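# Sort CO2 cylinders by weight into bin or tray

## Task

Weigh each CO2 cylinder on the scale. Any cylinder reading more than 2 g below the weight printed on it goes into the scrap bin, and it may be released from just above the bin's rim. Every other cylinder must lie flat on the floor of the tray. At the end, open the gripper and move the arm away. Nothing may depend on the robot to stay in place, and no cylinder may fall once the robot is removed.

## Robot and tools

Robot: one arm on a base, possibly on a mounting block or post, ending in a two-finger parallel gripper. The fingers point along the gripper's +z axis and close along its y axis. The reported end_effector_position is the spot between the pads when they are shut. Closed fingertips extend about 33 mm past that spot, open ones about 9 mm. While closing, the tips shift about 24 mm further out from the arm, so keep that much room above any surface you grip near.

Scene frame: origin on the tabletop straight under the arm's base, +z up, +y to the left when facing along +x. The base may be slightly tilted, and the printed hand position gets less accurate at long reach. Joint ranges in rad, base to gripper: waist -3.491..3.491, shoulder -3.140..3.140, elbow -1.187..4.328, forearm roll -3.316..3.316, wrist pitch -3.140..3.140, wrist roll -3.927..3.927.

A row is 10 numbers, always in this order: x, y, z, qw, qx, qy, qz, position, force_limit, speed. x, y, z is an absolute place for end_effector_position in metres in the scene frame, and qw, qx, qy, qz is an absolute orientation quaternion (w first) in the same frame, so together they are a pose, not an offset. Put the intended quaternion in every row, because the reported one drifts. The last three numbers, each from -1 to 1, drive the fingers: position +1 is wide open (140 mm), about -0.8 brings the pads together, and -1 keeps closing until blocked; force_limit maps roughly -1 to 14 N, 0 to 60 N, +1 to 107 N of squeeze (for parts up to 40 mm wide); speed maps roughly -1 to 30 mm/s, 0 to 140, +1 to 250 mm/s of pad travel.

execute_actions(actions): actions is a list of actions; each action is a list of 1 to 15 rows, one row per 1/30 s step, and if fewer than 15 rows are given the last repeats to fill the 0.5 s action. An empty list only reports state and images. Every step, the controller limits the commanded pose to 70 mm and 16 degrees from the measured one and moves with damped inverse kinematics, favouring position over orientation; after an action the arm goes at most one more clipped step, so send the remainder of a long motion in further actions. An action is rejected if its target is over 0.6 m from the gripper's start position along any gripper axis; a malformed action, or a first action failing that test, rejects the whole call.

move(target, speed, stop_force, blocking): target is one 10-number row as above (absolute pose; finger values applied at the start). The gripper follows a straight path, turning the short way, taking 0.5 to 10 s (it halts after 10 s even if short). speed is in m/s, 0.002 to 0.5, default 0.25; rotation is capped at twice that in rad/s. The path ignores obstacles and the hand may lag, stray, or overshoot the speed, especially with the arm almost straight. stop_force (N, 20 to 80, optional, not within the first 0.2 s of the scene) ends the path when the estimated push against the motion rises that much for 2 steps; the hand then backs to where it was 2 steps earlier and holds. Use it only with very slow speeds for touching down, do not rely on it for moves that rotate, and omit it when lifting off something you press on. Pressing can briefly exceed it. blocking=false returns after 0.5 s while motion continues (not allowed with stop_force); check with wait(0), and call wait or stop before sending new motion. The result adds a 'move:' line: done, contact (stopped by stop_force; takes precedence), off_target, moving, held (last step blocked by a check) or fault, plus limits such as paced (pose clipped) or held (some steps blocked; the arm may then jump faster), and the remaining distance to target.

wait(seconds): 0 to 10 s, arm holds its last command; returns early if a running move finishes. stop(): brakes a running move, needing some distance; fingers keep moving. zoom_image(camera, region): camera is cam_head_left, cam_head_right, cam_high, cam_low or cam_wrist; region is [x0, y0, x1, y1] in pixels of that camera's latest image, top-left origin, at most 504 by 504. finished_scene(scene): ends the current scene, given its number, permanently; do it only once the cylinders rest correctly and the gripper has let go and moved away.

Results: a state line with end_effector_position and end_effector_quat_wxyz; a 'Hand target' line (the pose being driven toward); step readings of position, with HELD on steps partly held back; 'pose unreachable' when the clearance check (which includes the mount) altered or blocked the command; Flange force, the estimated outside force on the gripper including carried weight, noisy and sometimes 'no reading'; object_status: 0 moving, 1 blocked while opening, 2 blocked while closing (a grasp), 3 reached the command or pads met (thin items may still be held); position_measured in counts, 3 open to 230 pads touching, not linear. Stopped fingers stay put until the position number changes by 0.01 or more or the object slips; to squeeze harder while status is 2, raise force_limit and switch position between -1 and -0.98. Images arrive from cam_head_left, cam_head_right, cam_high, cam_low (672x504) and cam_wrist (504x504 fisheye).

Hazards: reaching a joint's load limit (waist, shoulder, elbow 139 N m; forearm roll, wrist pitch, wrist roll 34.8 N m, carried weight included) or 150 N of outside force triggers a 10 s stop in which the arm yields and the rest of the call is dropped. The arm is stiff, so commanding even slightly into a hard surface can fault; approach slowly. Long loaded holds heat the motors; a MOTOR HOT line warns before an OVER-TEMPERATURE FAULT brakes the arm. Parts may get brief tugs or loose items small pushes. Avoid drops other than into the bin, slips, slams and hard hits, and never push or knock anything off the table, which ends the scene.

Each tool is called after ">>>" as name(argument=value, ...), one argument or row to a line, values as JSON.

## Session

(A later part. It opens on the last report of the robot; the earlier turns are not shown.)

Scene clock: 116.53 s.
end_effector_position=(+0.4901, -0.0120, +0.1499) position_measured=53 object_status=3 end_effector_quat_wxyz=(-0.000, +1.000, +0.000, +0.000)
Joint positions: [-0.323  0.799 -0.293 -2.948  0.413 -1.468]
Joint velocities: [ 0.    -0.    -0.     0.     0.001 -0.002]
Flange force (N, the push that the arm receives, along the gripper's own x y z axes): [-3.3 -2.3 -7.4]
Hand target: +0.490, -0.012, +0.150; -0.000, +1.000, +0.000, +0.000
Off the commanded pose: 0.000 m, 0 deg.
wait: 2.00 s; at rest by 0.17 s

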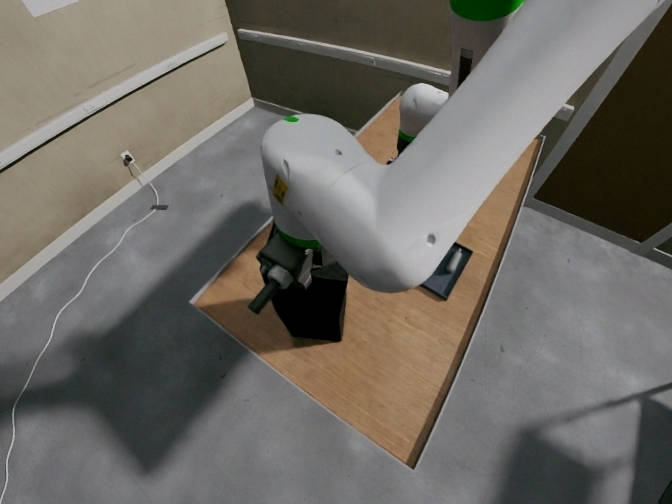

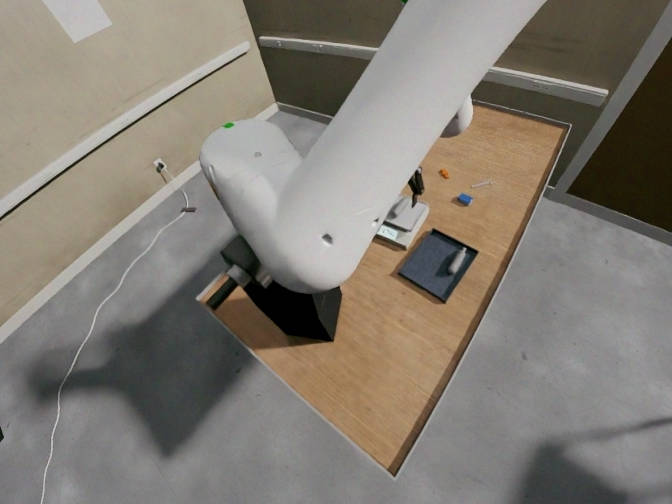

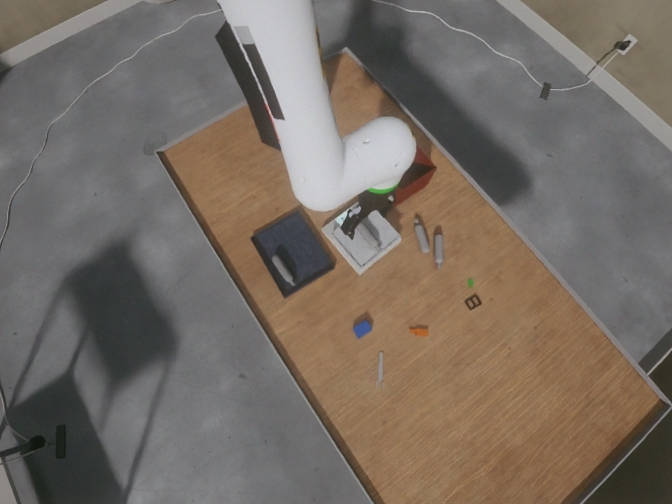

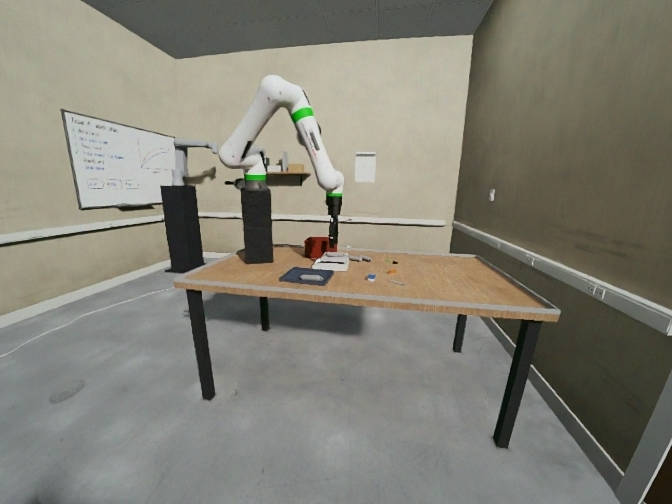

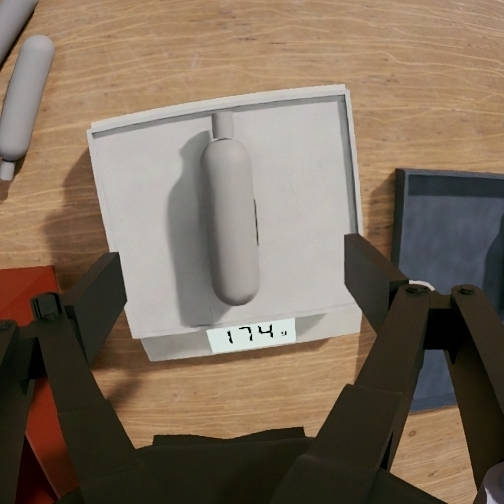

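>>> execute_actions(
  actions=[
    [[0.495,-0.013,0.13,0,1,0,0,-0.15,-0.3,0]],
    [[0.495,-0.013,0.106,0,1,0,0,-0.15,-0.3,0]],
    [[0.495,-0.013,0.106,0,1,0,0,-1,-0.3,0]],
    [[0.495,-0.013,0.15,0,1,0,0,-1,-0.3,0]],
    [[0.45,-0.13,0.15,0,1,0,0,-1,-0.3,0]],
    [[0.42,-0.235,0.13,0,1,0,0,-1,-0.3,0]],
    [[0.42,-0.235,0.07,0,1,0,0,-1,-0.3,0]],
    [[0.42,-0.235,0.05,0,1,0,0,-1,-0.3,0]],
    [[0.42,-0.235,0.05,0,1,0,0,-0.35,-0.3,0]],
    [[0.42,-0.235,0.11,0,1,0,0,-0.35,-0.3,0]],
    [[0.43,-0.2,0.16,0,1,0,0,-0.35,-0.3,0]],
  ],
)

>>> move(
  target=[0.579,0.143,0.13,0,0.989,-0.148,0,-0.15,-0.3,0],
  speed=0.4,
)

Scene clock: 130.70 s.
end_effector_position=(+0.4298, -0.2000, +0.1599) position_measured=173 object_status=3 end_effector_quat_wxyz=(-0.000, +1.000, +0.000, -0.000)
Joint positions: [-0.75   0.718 -0.389 -3.029  0.368 -0.969]
Joint velocities: [ 0.002 -0.003  0.002  0.002  0.004 -0.006]
Flange force (N, the push that the arm receives, along the gripper's own x y z axes): [0.4 -5.9 -3.5]
Flange force at the end of the 7th action (N, along the gripper's axes at the end of the call): [3.5 -0.4 -2.4]
Flange force at the end of the 8th action (N, along the gripper's axes at the end of the call): [-2.2 -2.9 -2.2]
Flange force at the end of the 9th action (N, along the gripper's axes at the end of the call): [1.8 -1.8 -1.8]
Flange force at the end of the 10th action (N, along the gripper's axes at the end of the call): [3.3 -0.3 -0.8]
Hand target: +0.430, -0.200, +0.160; +0.000, +1.000, +0.000, -0.000
Off the commanded pose: 0.000 m, 0 deg.
Step readings (end_effector_position; steps 1 to 15: 1st action; 16 to 30: 2nd action; 31 to 45: 3rd action; 46 to 60: 4th action; 61 to 75: 5th action; 76 to 90: 6th action; 91 to 105: 7th action; 106 to 120: 8th action; 121 to 135: 9th action; 136 to 150: 10th action; 151 to 165: 11th action):
0: (+0.4901, -0.0120, +0.1499)
1: (+0.4901, -0.0120, +0.1498)
2: (+0.4904, -0.0120, +0.1484)
4: (+0.4925, -0.0125, +0.1393)
8: (+0.4948, -0.0130, +0.1303)
15: (+0.4950, -0.0130, +0.1300)
16: (+0.4950, -0.0130, +0.1298)
17: (+0.4951, -0.0129, +0.1282)
19: (+0.4946, -0.0128, +0.1180)
23: (+0.4948, -0.0129, +0.1064)
30: (+0.4950, -0.0130, +0.1060)
31: (+0.4950, -0.0130, +0.1060)
32: (+0.4950, -0.0130, +0.1060)
34: (+0.4950, -0.0130, +0.1060)
38: (+0.4950, -0.0130, +0.1060)
45: (+0.4950, -0.0130, +0.1060)
46: (+0.4951, -0.0130, +0.1061)
47: (+0.4951, -0.0131, +0.1078)
49: (+0.4954, -0.0130, +0.1186)
53: (+0.4955, -0.0127, +0.1457)
60: (+0.4951, -0.0129, +0.1499)
61: (+0.4950, -0.0132, +0.1499)
62: (+0.4941, -0.0151, +0.1500)
64: (+0.4893, -0.0276, +0.1497)
68: (+0.4693, -0.0742, +0.1492)
75: (+0.4504, -0.1276, +0.1499)
76: (+0.4503, -0.1293, +0.1500)
77: (+0.4499, -0.1331, +0.1496)
79: (+0.4455, -0.1499, +0.1470)
83: (+0.4284, -0.1985, +0.1384)
90: (+0.4205, -0.2348, +0.1303)
91: (+0.4204, -0.2349, +0.1299)
92: (+0.4201, -0.2351, +0.1281)
94: (+0.4192, -0.2349, +0.1174)
98: (+0.4176, -0.2331, +0.0824)
105: (+0.4200, -0.2350, +0.0702)
106: (+0.4199, -0.2350, +0.0699)
107: (+0.4200, -0.2350, +0.0683)
109: (+0.4199, -0.2349, +0.0589)
113: (+0.4199, -0.2349, +0.0503)
120: (+0.4200, -0.2351, +0.0500)
121: (+0.4200, -0.2351, +0.0500)
122: (+0.4200, -0.2351, +0.0500)
124: (+0.4200, -0.2350, +0.0500)
128: (+0.4200, -0.2350, +0.0500)
135: (+0.4200, -0.2350, +0.0500)
136: (+0.4200, -0.2350, +0.0501)
137: (+0.4200, -0.2350, +0.0518)
139: (+0.4205, -0.2352, +0.0622)
143: (+0.4209, -0.2349, +0.0969)
150: (+0.4201, -0.2350, +0.1098)
151: (+0.4201, -0.2350, +0.1101)
152: (+0.4203, -0.2338, +0.1117)
154: (+0.4229, -0.2259, +0.1220)
158: (+0.4287, -0.2038, +0.1515)
165: end_effector_position above

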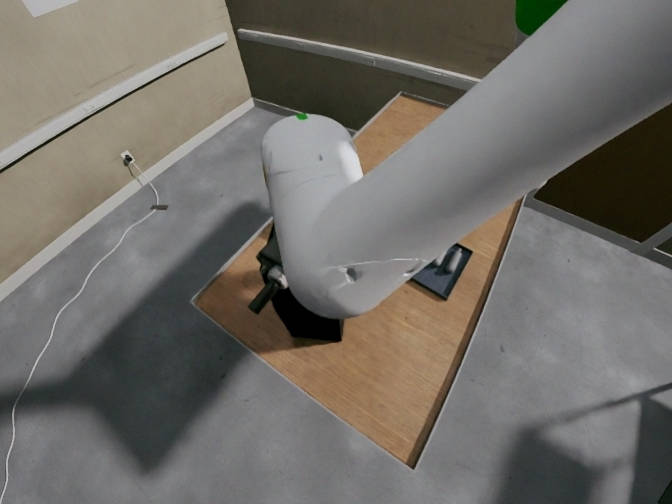

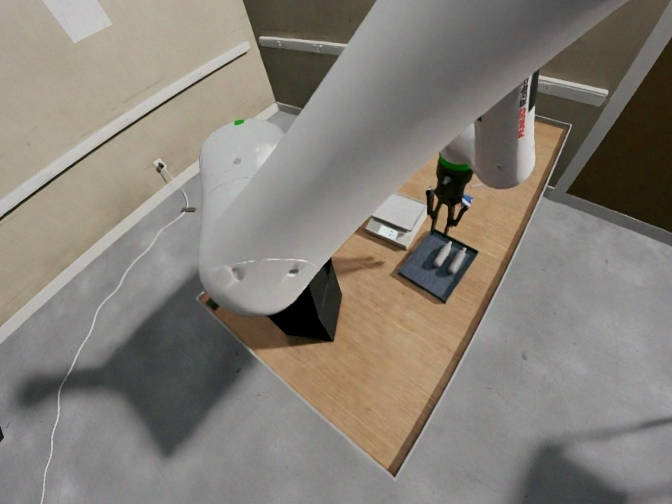

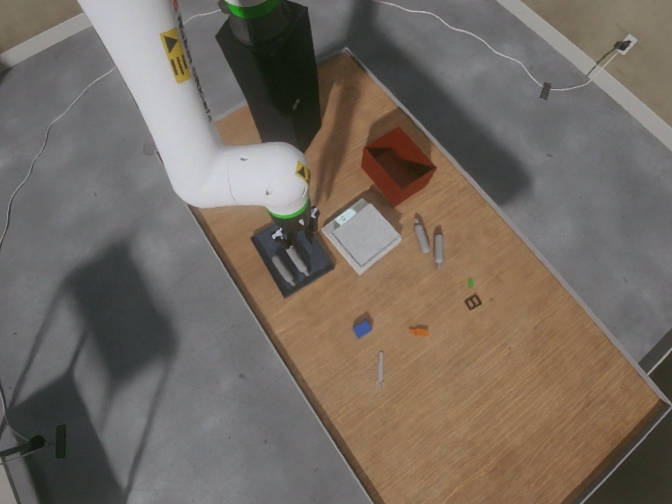

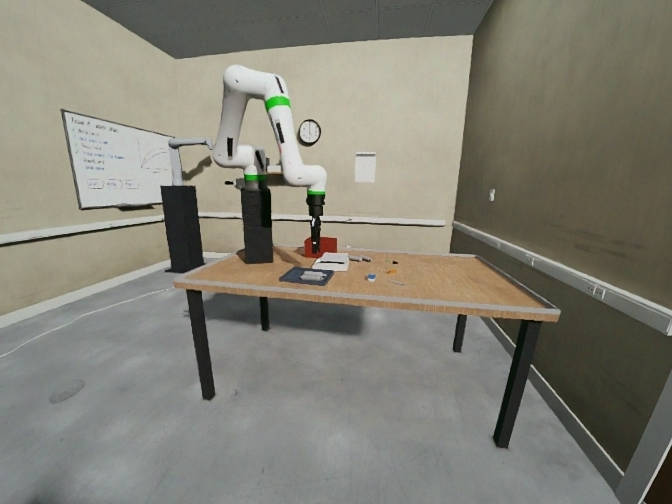

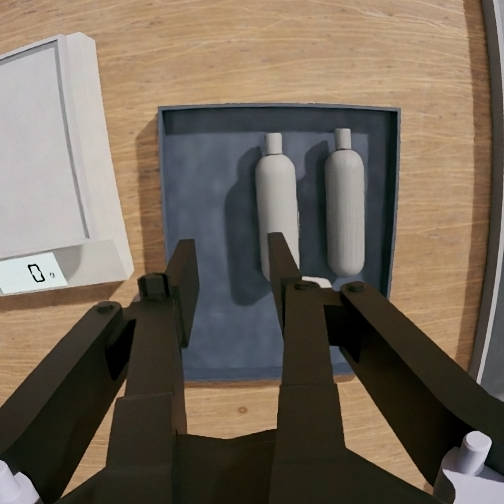

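Scene clock: 132.23 s.
end_effector_position=(+0.5782, +0.1425, +0.1297) position_measured=148 object_status=3 end_effector_quat_wxyz=(+0.000, +0.989, -0.148, -0.000)
Joint positions: [-0.014  0.998  0.06  -2.969  0.595 -2.041]
Joint velocities: [ 0.002  0.001  0.003  0.002  0.002 -0.003]
Flange force (N, the push that the arm receives, along the gripper's own x y z axes): [-6.7 2.8 -5.2]
Hand target: +0.578, +0.143, +0.130; +0.001, +0.989, -0.148, -0.000
Off the commanded pose: 0.001 m, 0 deg.
move: done; limits=paced

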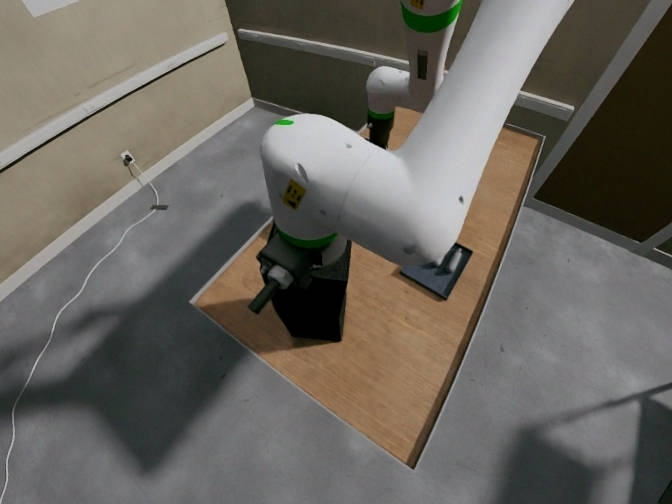

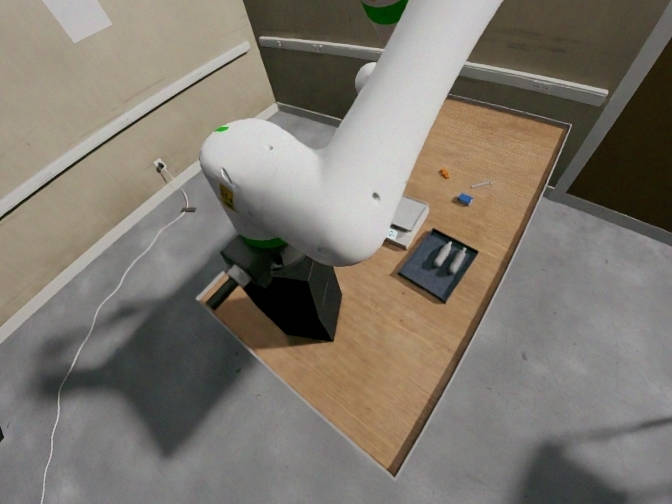

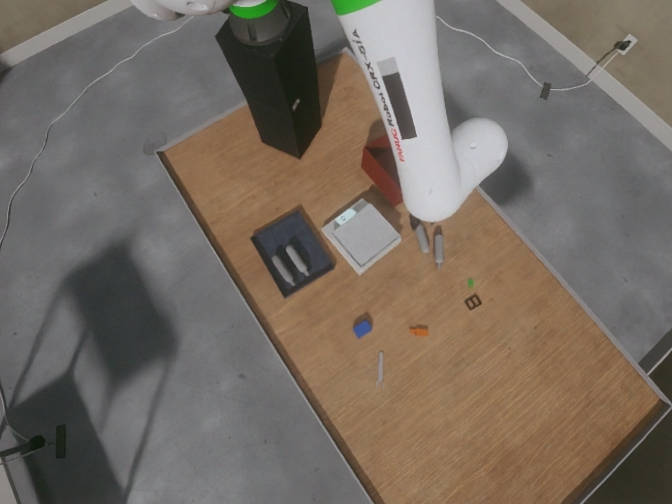

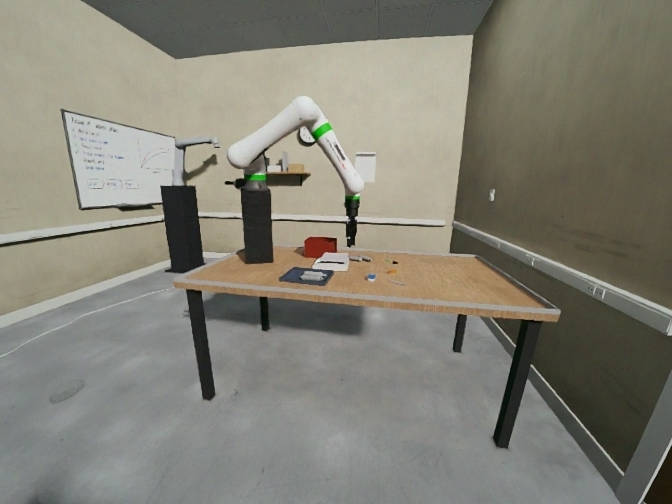

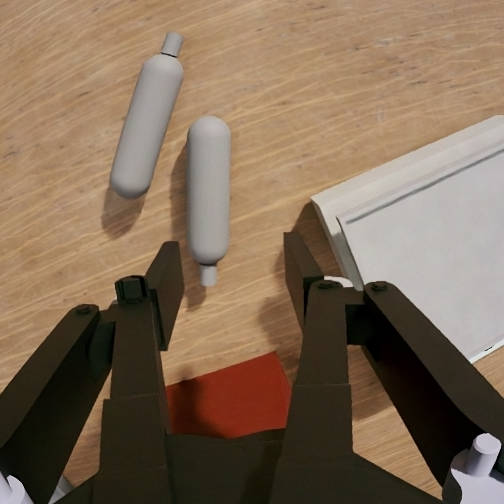

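>>> execute_actions(
  actions=[
    [[0.584,0.158,0.075,0,0.983,-0.182,0,-0.15,0,0]],
    [[0.584,0.158,0.044,0,0.983,-0.182,0,-0.15,0,0]],
    [[0.584,0.158,0.044,0,0.983,-0.182,0,-1,0,0]],
    [[0.584,0.158,0.1,0,0.983,-0.182,0,-1,0,0]],
  ],
)

>>> move(
  target=[0.68,-0.2,0.6,0.906,0.423,0,0,-1,0,0],
  speed=0.5,
)

>>> zoom_image(
  camera="cam_high",
  region=[310,240,450,380],
)

Scene clock: 141.53 s.
end_effector_position=(+0.5840, +0.1580, +0.0999) position_measured=189 object_status=2 end_effector_quat_wxyz=(+0.000, +0.983, -0.182, -0.000)
Joint positions: [ 0.007  1.074  0.122 -2.965  0.582 -2.136]
Joint velocities: [ 0.    -0.002 -0.001 -0.001  0.002  0.   ]
Flange force (N, the push that the arm receives, along the gripper's own x y z axes): [-5.5 2.3 -5.3]
Flange force at the end of the 1st action (N, along the gripper's axes at the end of the call): [-2.2 0.8 -3.1]
Flange force at the end of the 2nd action (N, along the gripper's axes at the end of the call): [-4.5 1.7 -5.8]
Flange force at the end of the 3rd action (N, along the gripper's axes at the end of the call): [-8.5 6.6 -24.5]
Hand target: +0.584, +0.158, +0.100; -0.000, +0.983, -0.182, -0.000
Off the commanded pose: 0.000 m, 0 deg.
Step readings (end_effector_position; steps 1 to 15: 1st action; 16 to 30: 2nd action; 31 to 45: 3rd action; 46 to 60: 4th action):
0: (+0.5782, +0.1425, +0.1297)
1: (+0.5781, +0.1426, +0.1295)
2: (+0.5782, +0.1431, +0.1277)
4: (+0.5788, +0.1464, +0.1162)
8: (+0.5810, +0.1562, +0.0826)
15: (+0.5839, +0.1579, +0.0751)
16: (+0.5839, +0.1580, +0.0749)
17: (+0.5841, +0.1579, +0.0730)
19: (+0.5839, +0.1577, +0.0609)
23: (+0.5835, +0.1580, +0.0446)
30: (+0.5840, +0.1580, +0.0440)
31: (+0.5840, +0.1580, +0.0440)
32: (+0.5840, +0.1580, +0.0440)
34: (+0.5840, +0.1580, +0.0440)
38: (+0.5840, +0.1580, +0.0440)
45: (+0.5840, +0.1580, +0.0440)
46: (+0.5841, +0.1580, +0.0442)
47: (+0.5841, +0.1578, +0.0459)
49: (+0.5846, +0.1581, +0.0583)
53: (+0.5849, +0.1585, +0.0929)
60: end_effector_position above

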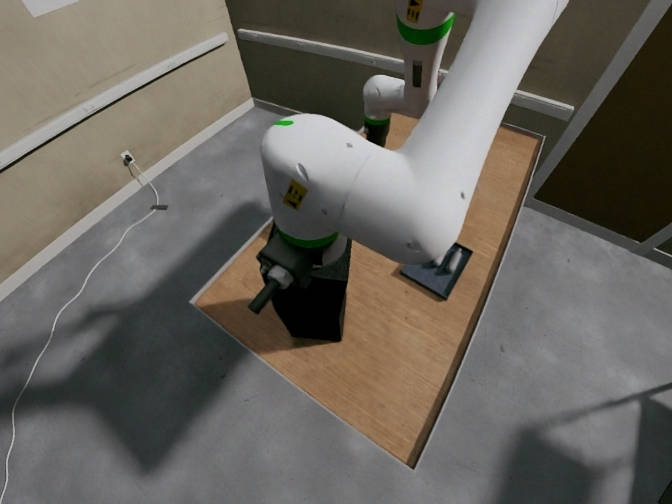

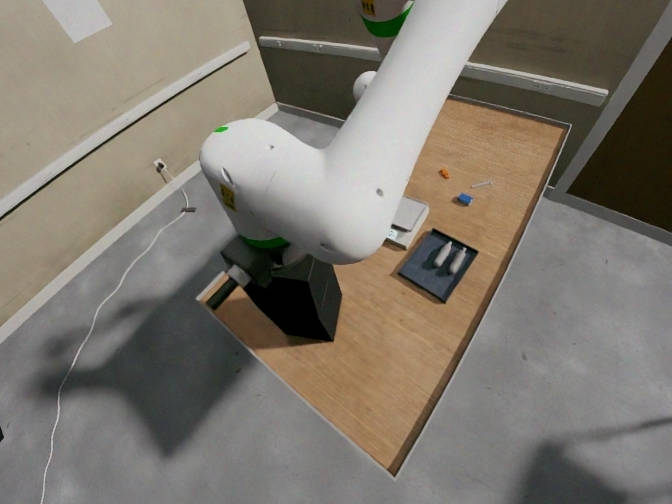

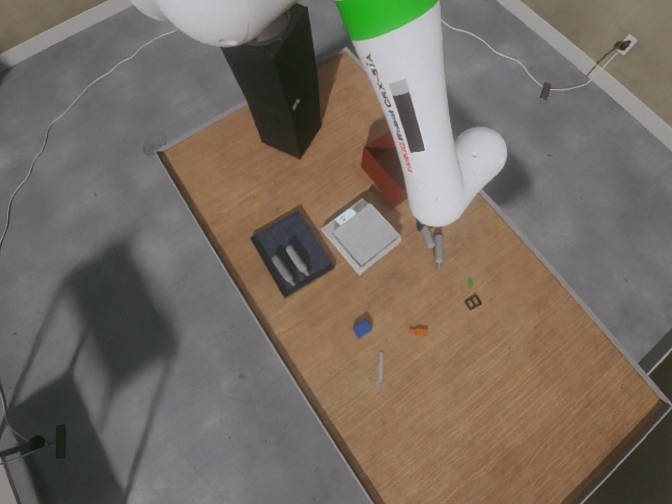

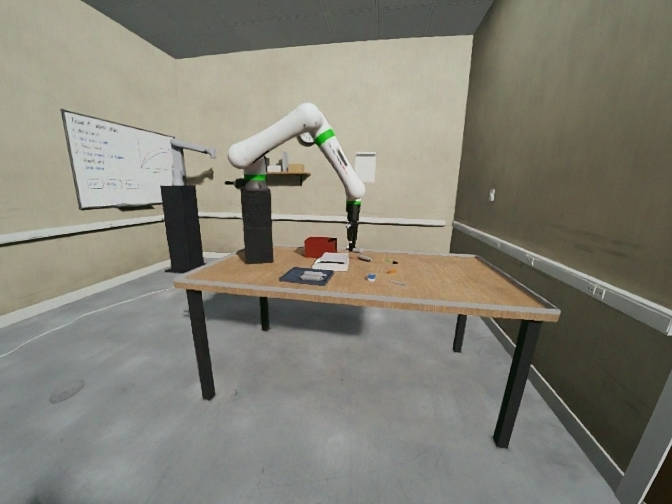

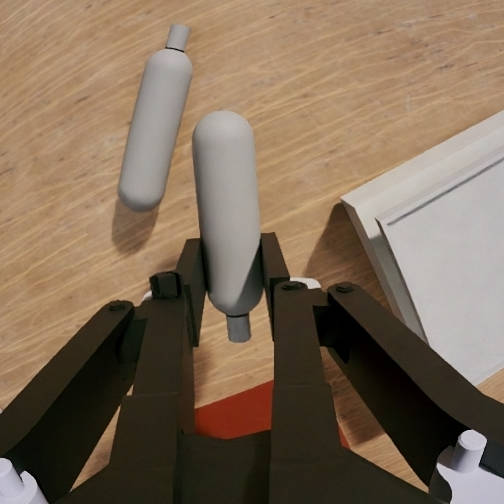

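Scene clock: 144.37 s.
end_effector_position=(+0.6817, -0.2004, +0.5994) position_measured=189 object_status=2 end_effector_quat_wxyz=(+0.906, +0.423, +0.001, -0.002)
Joint positions: [ 0.159  1.331  0.705 -0.964  2.163 -1.964]
Joint velocities: [-0.001  0.    -0.     0.001  0.     0.001]
Flange force (N, the push that the arm receives, along the gripper's own x y z axes): [-2.4 3.6 1.7]
Hand target: +0.682, -0.200, +0.599; +0.906, +0.423, +0.001, -0.003
Off the commanded pose: 0.002 m, 0 deg.
move: done

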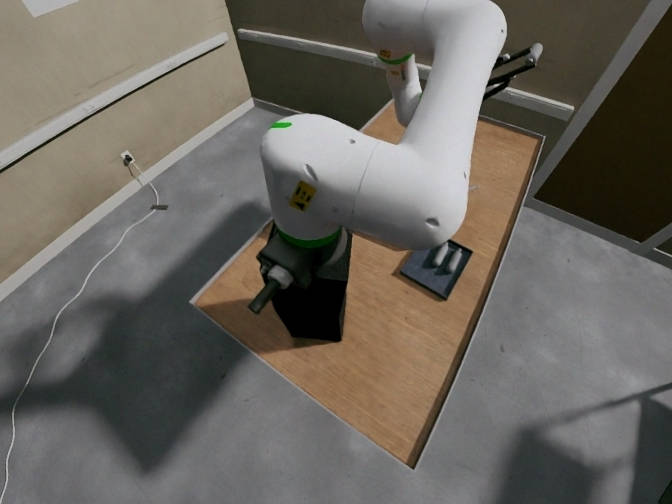

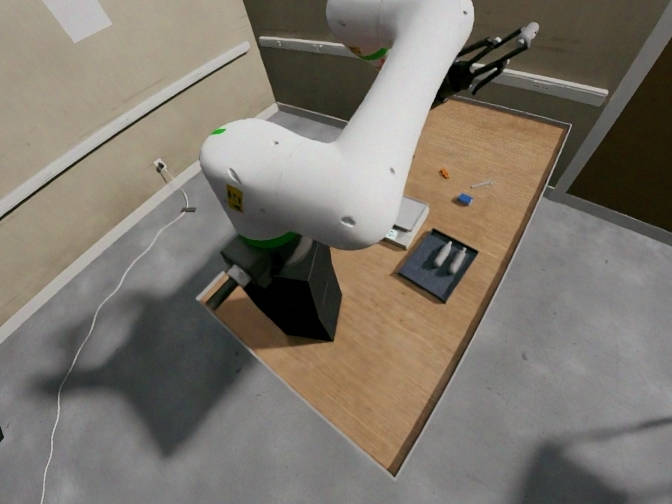

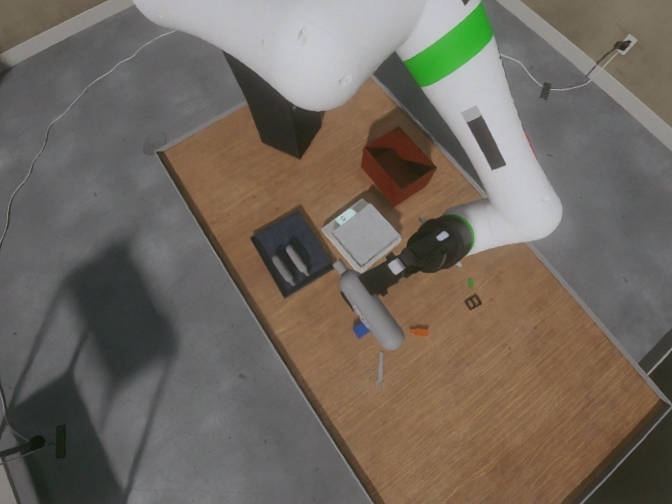

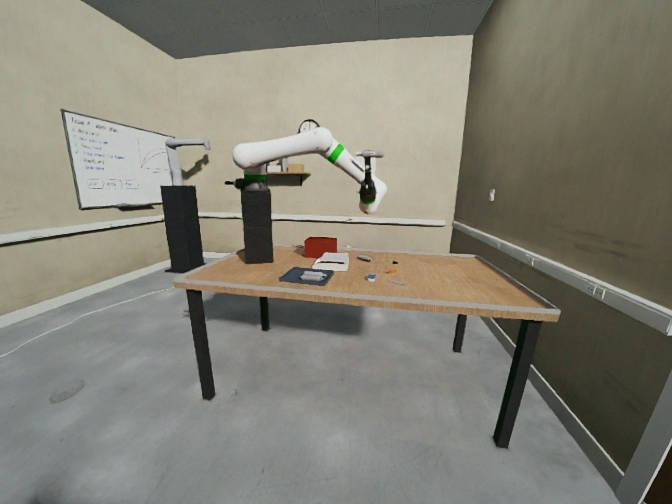

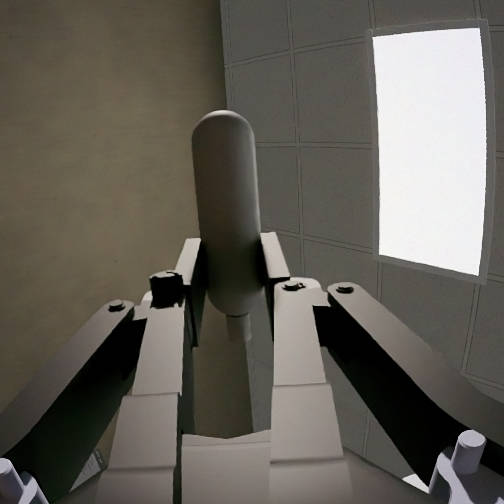

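Region (310, 240, 450, 380) of cam_high's 672x504 image, scaled by 3.600, with more detail than that image has.

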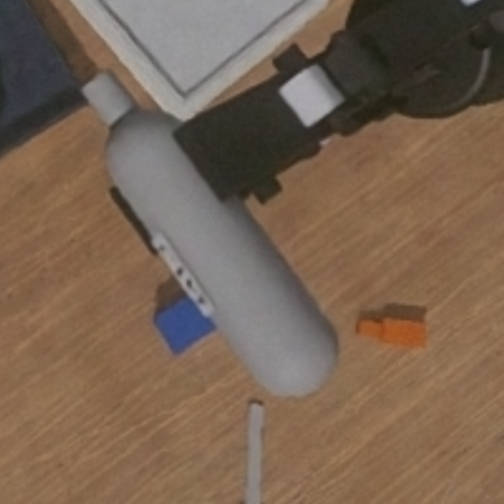

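Rotate further up.

>>> move(
  target=[0.68,-0.12,0.66,0.996,0.087,0,0,-1,0,0],
  speed=0.4,
)

>>> zoom_image(
  camera="cam_high",
  region=[340,200,500,360],
)

Scene clock: 148.47 s.
end_effector_position=(+0.6803, -0.1200, +0.6602) position_measured=189 object_status=2 end_effector_quat_wxyz=(+0.996, +0.087, -0.001, -0.001)
Joint positions: [ 0.04   1.462  0.608 -0.122  2.477 -1.581]
Joint velocities: [-0.001  0.002 -0.001  0.003  0.002  0.002]
Flange force (N, the push that the arm receives, along the gripper's own x y z axes): [1.6 3.7 1.3]
Hand target: +0.680, -0.120, +0.660; +0.996, +0.087, -0.001, -0.001
Off the commanded pose: 0.000 m, 0 deg.
move: done

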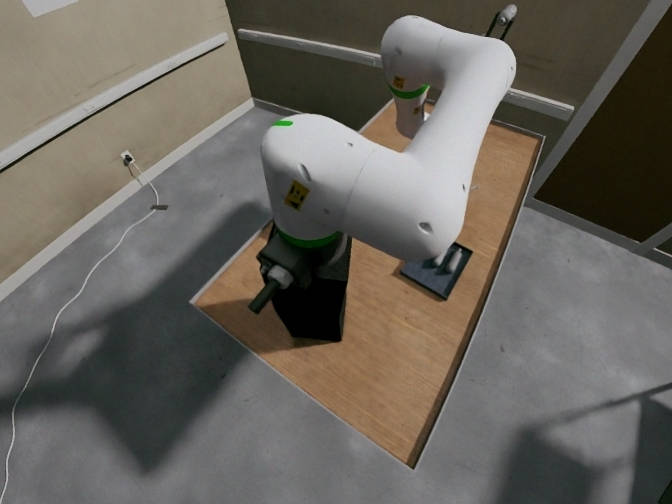

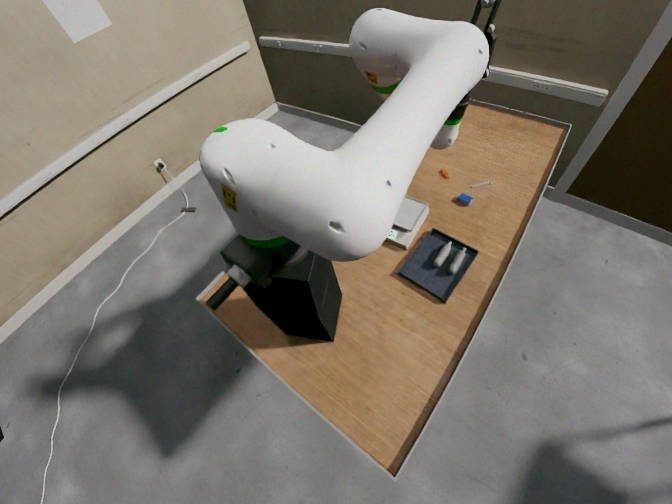

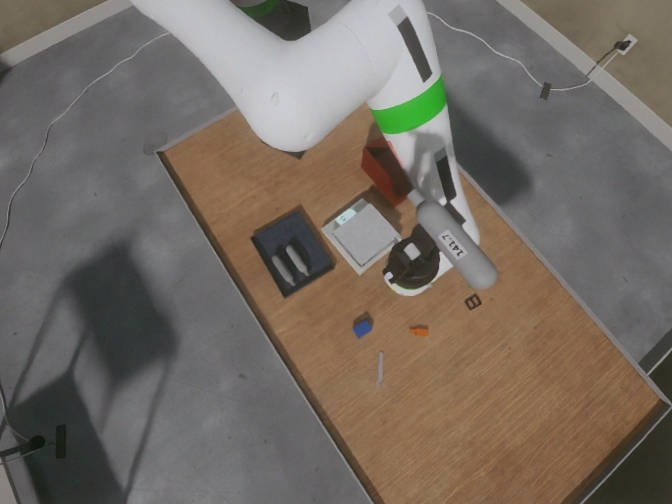

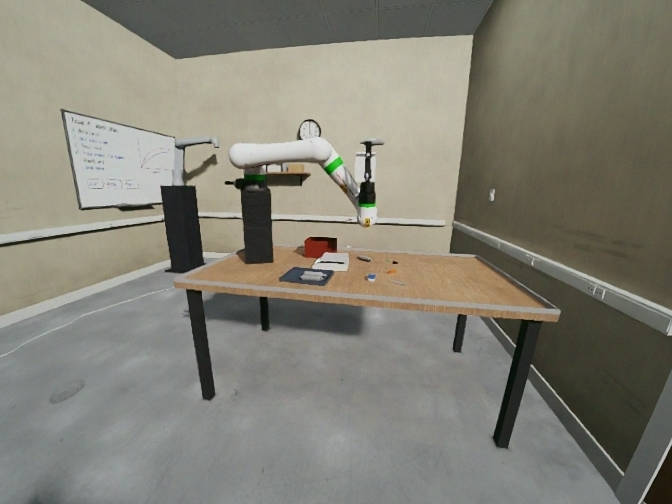

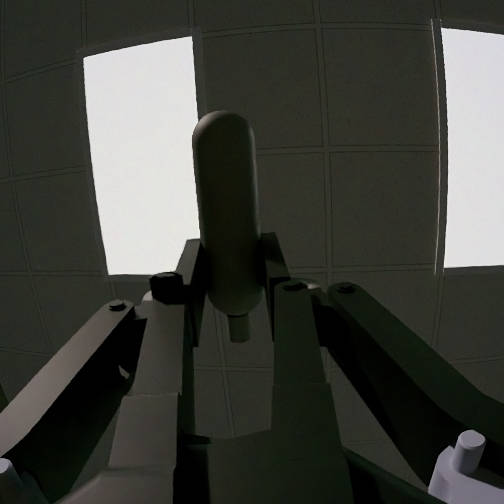

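Region (340, 200, 500, 360) of cam_high's 672x504 image, scaled by 3.150, with more detail than that image has.

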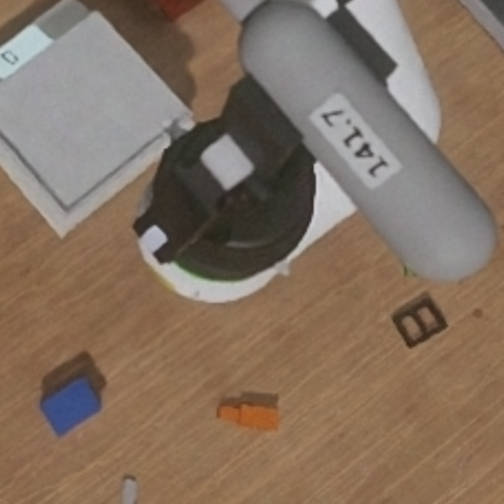

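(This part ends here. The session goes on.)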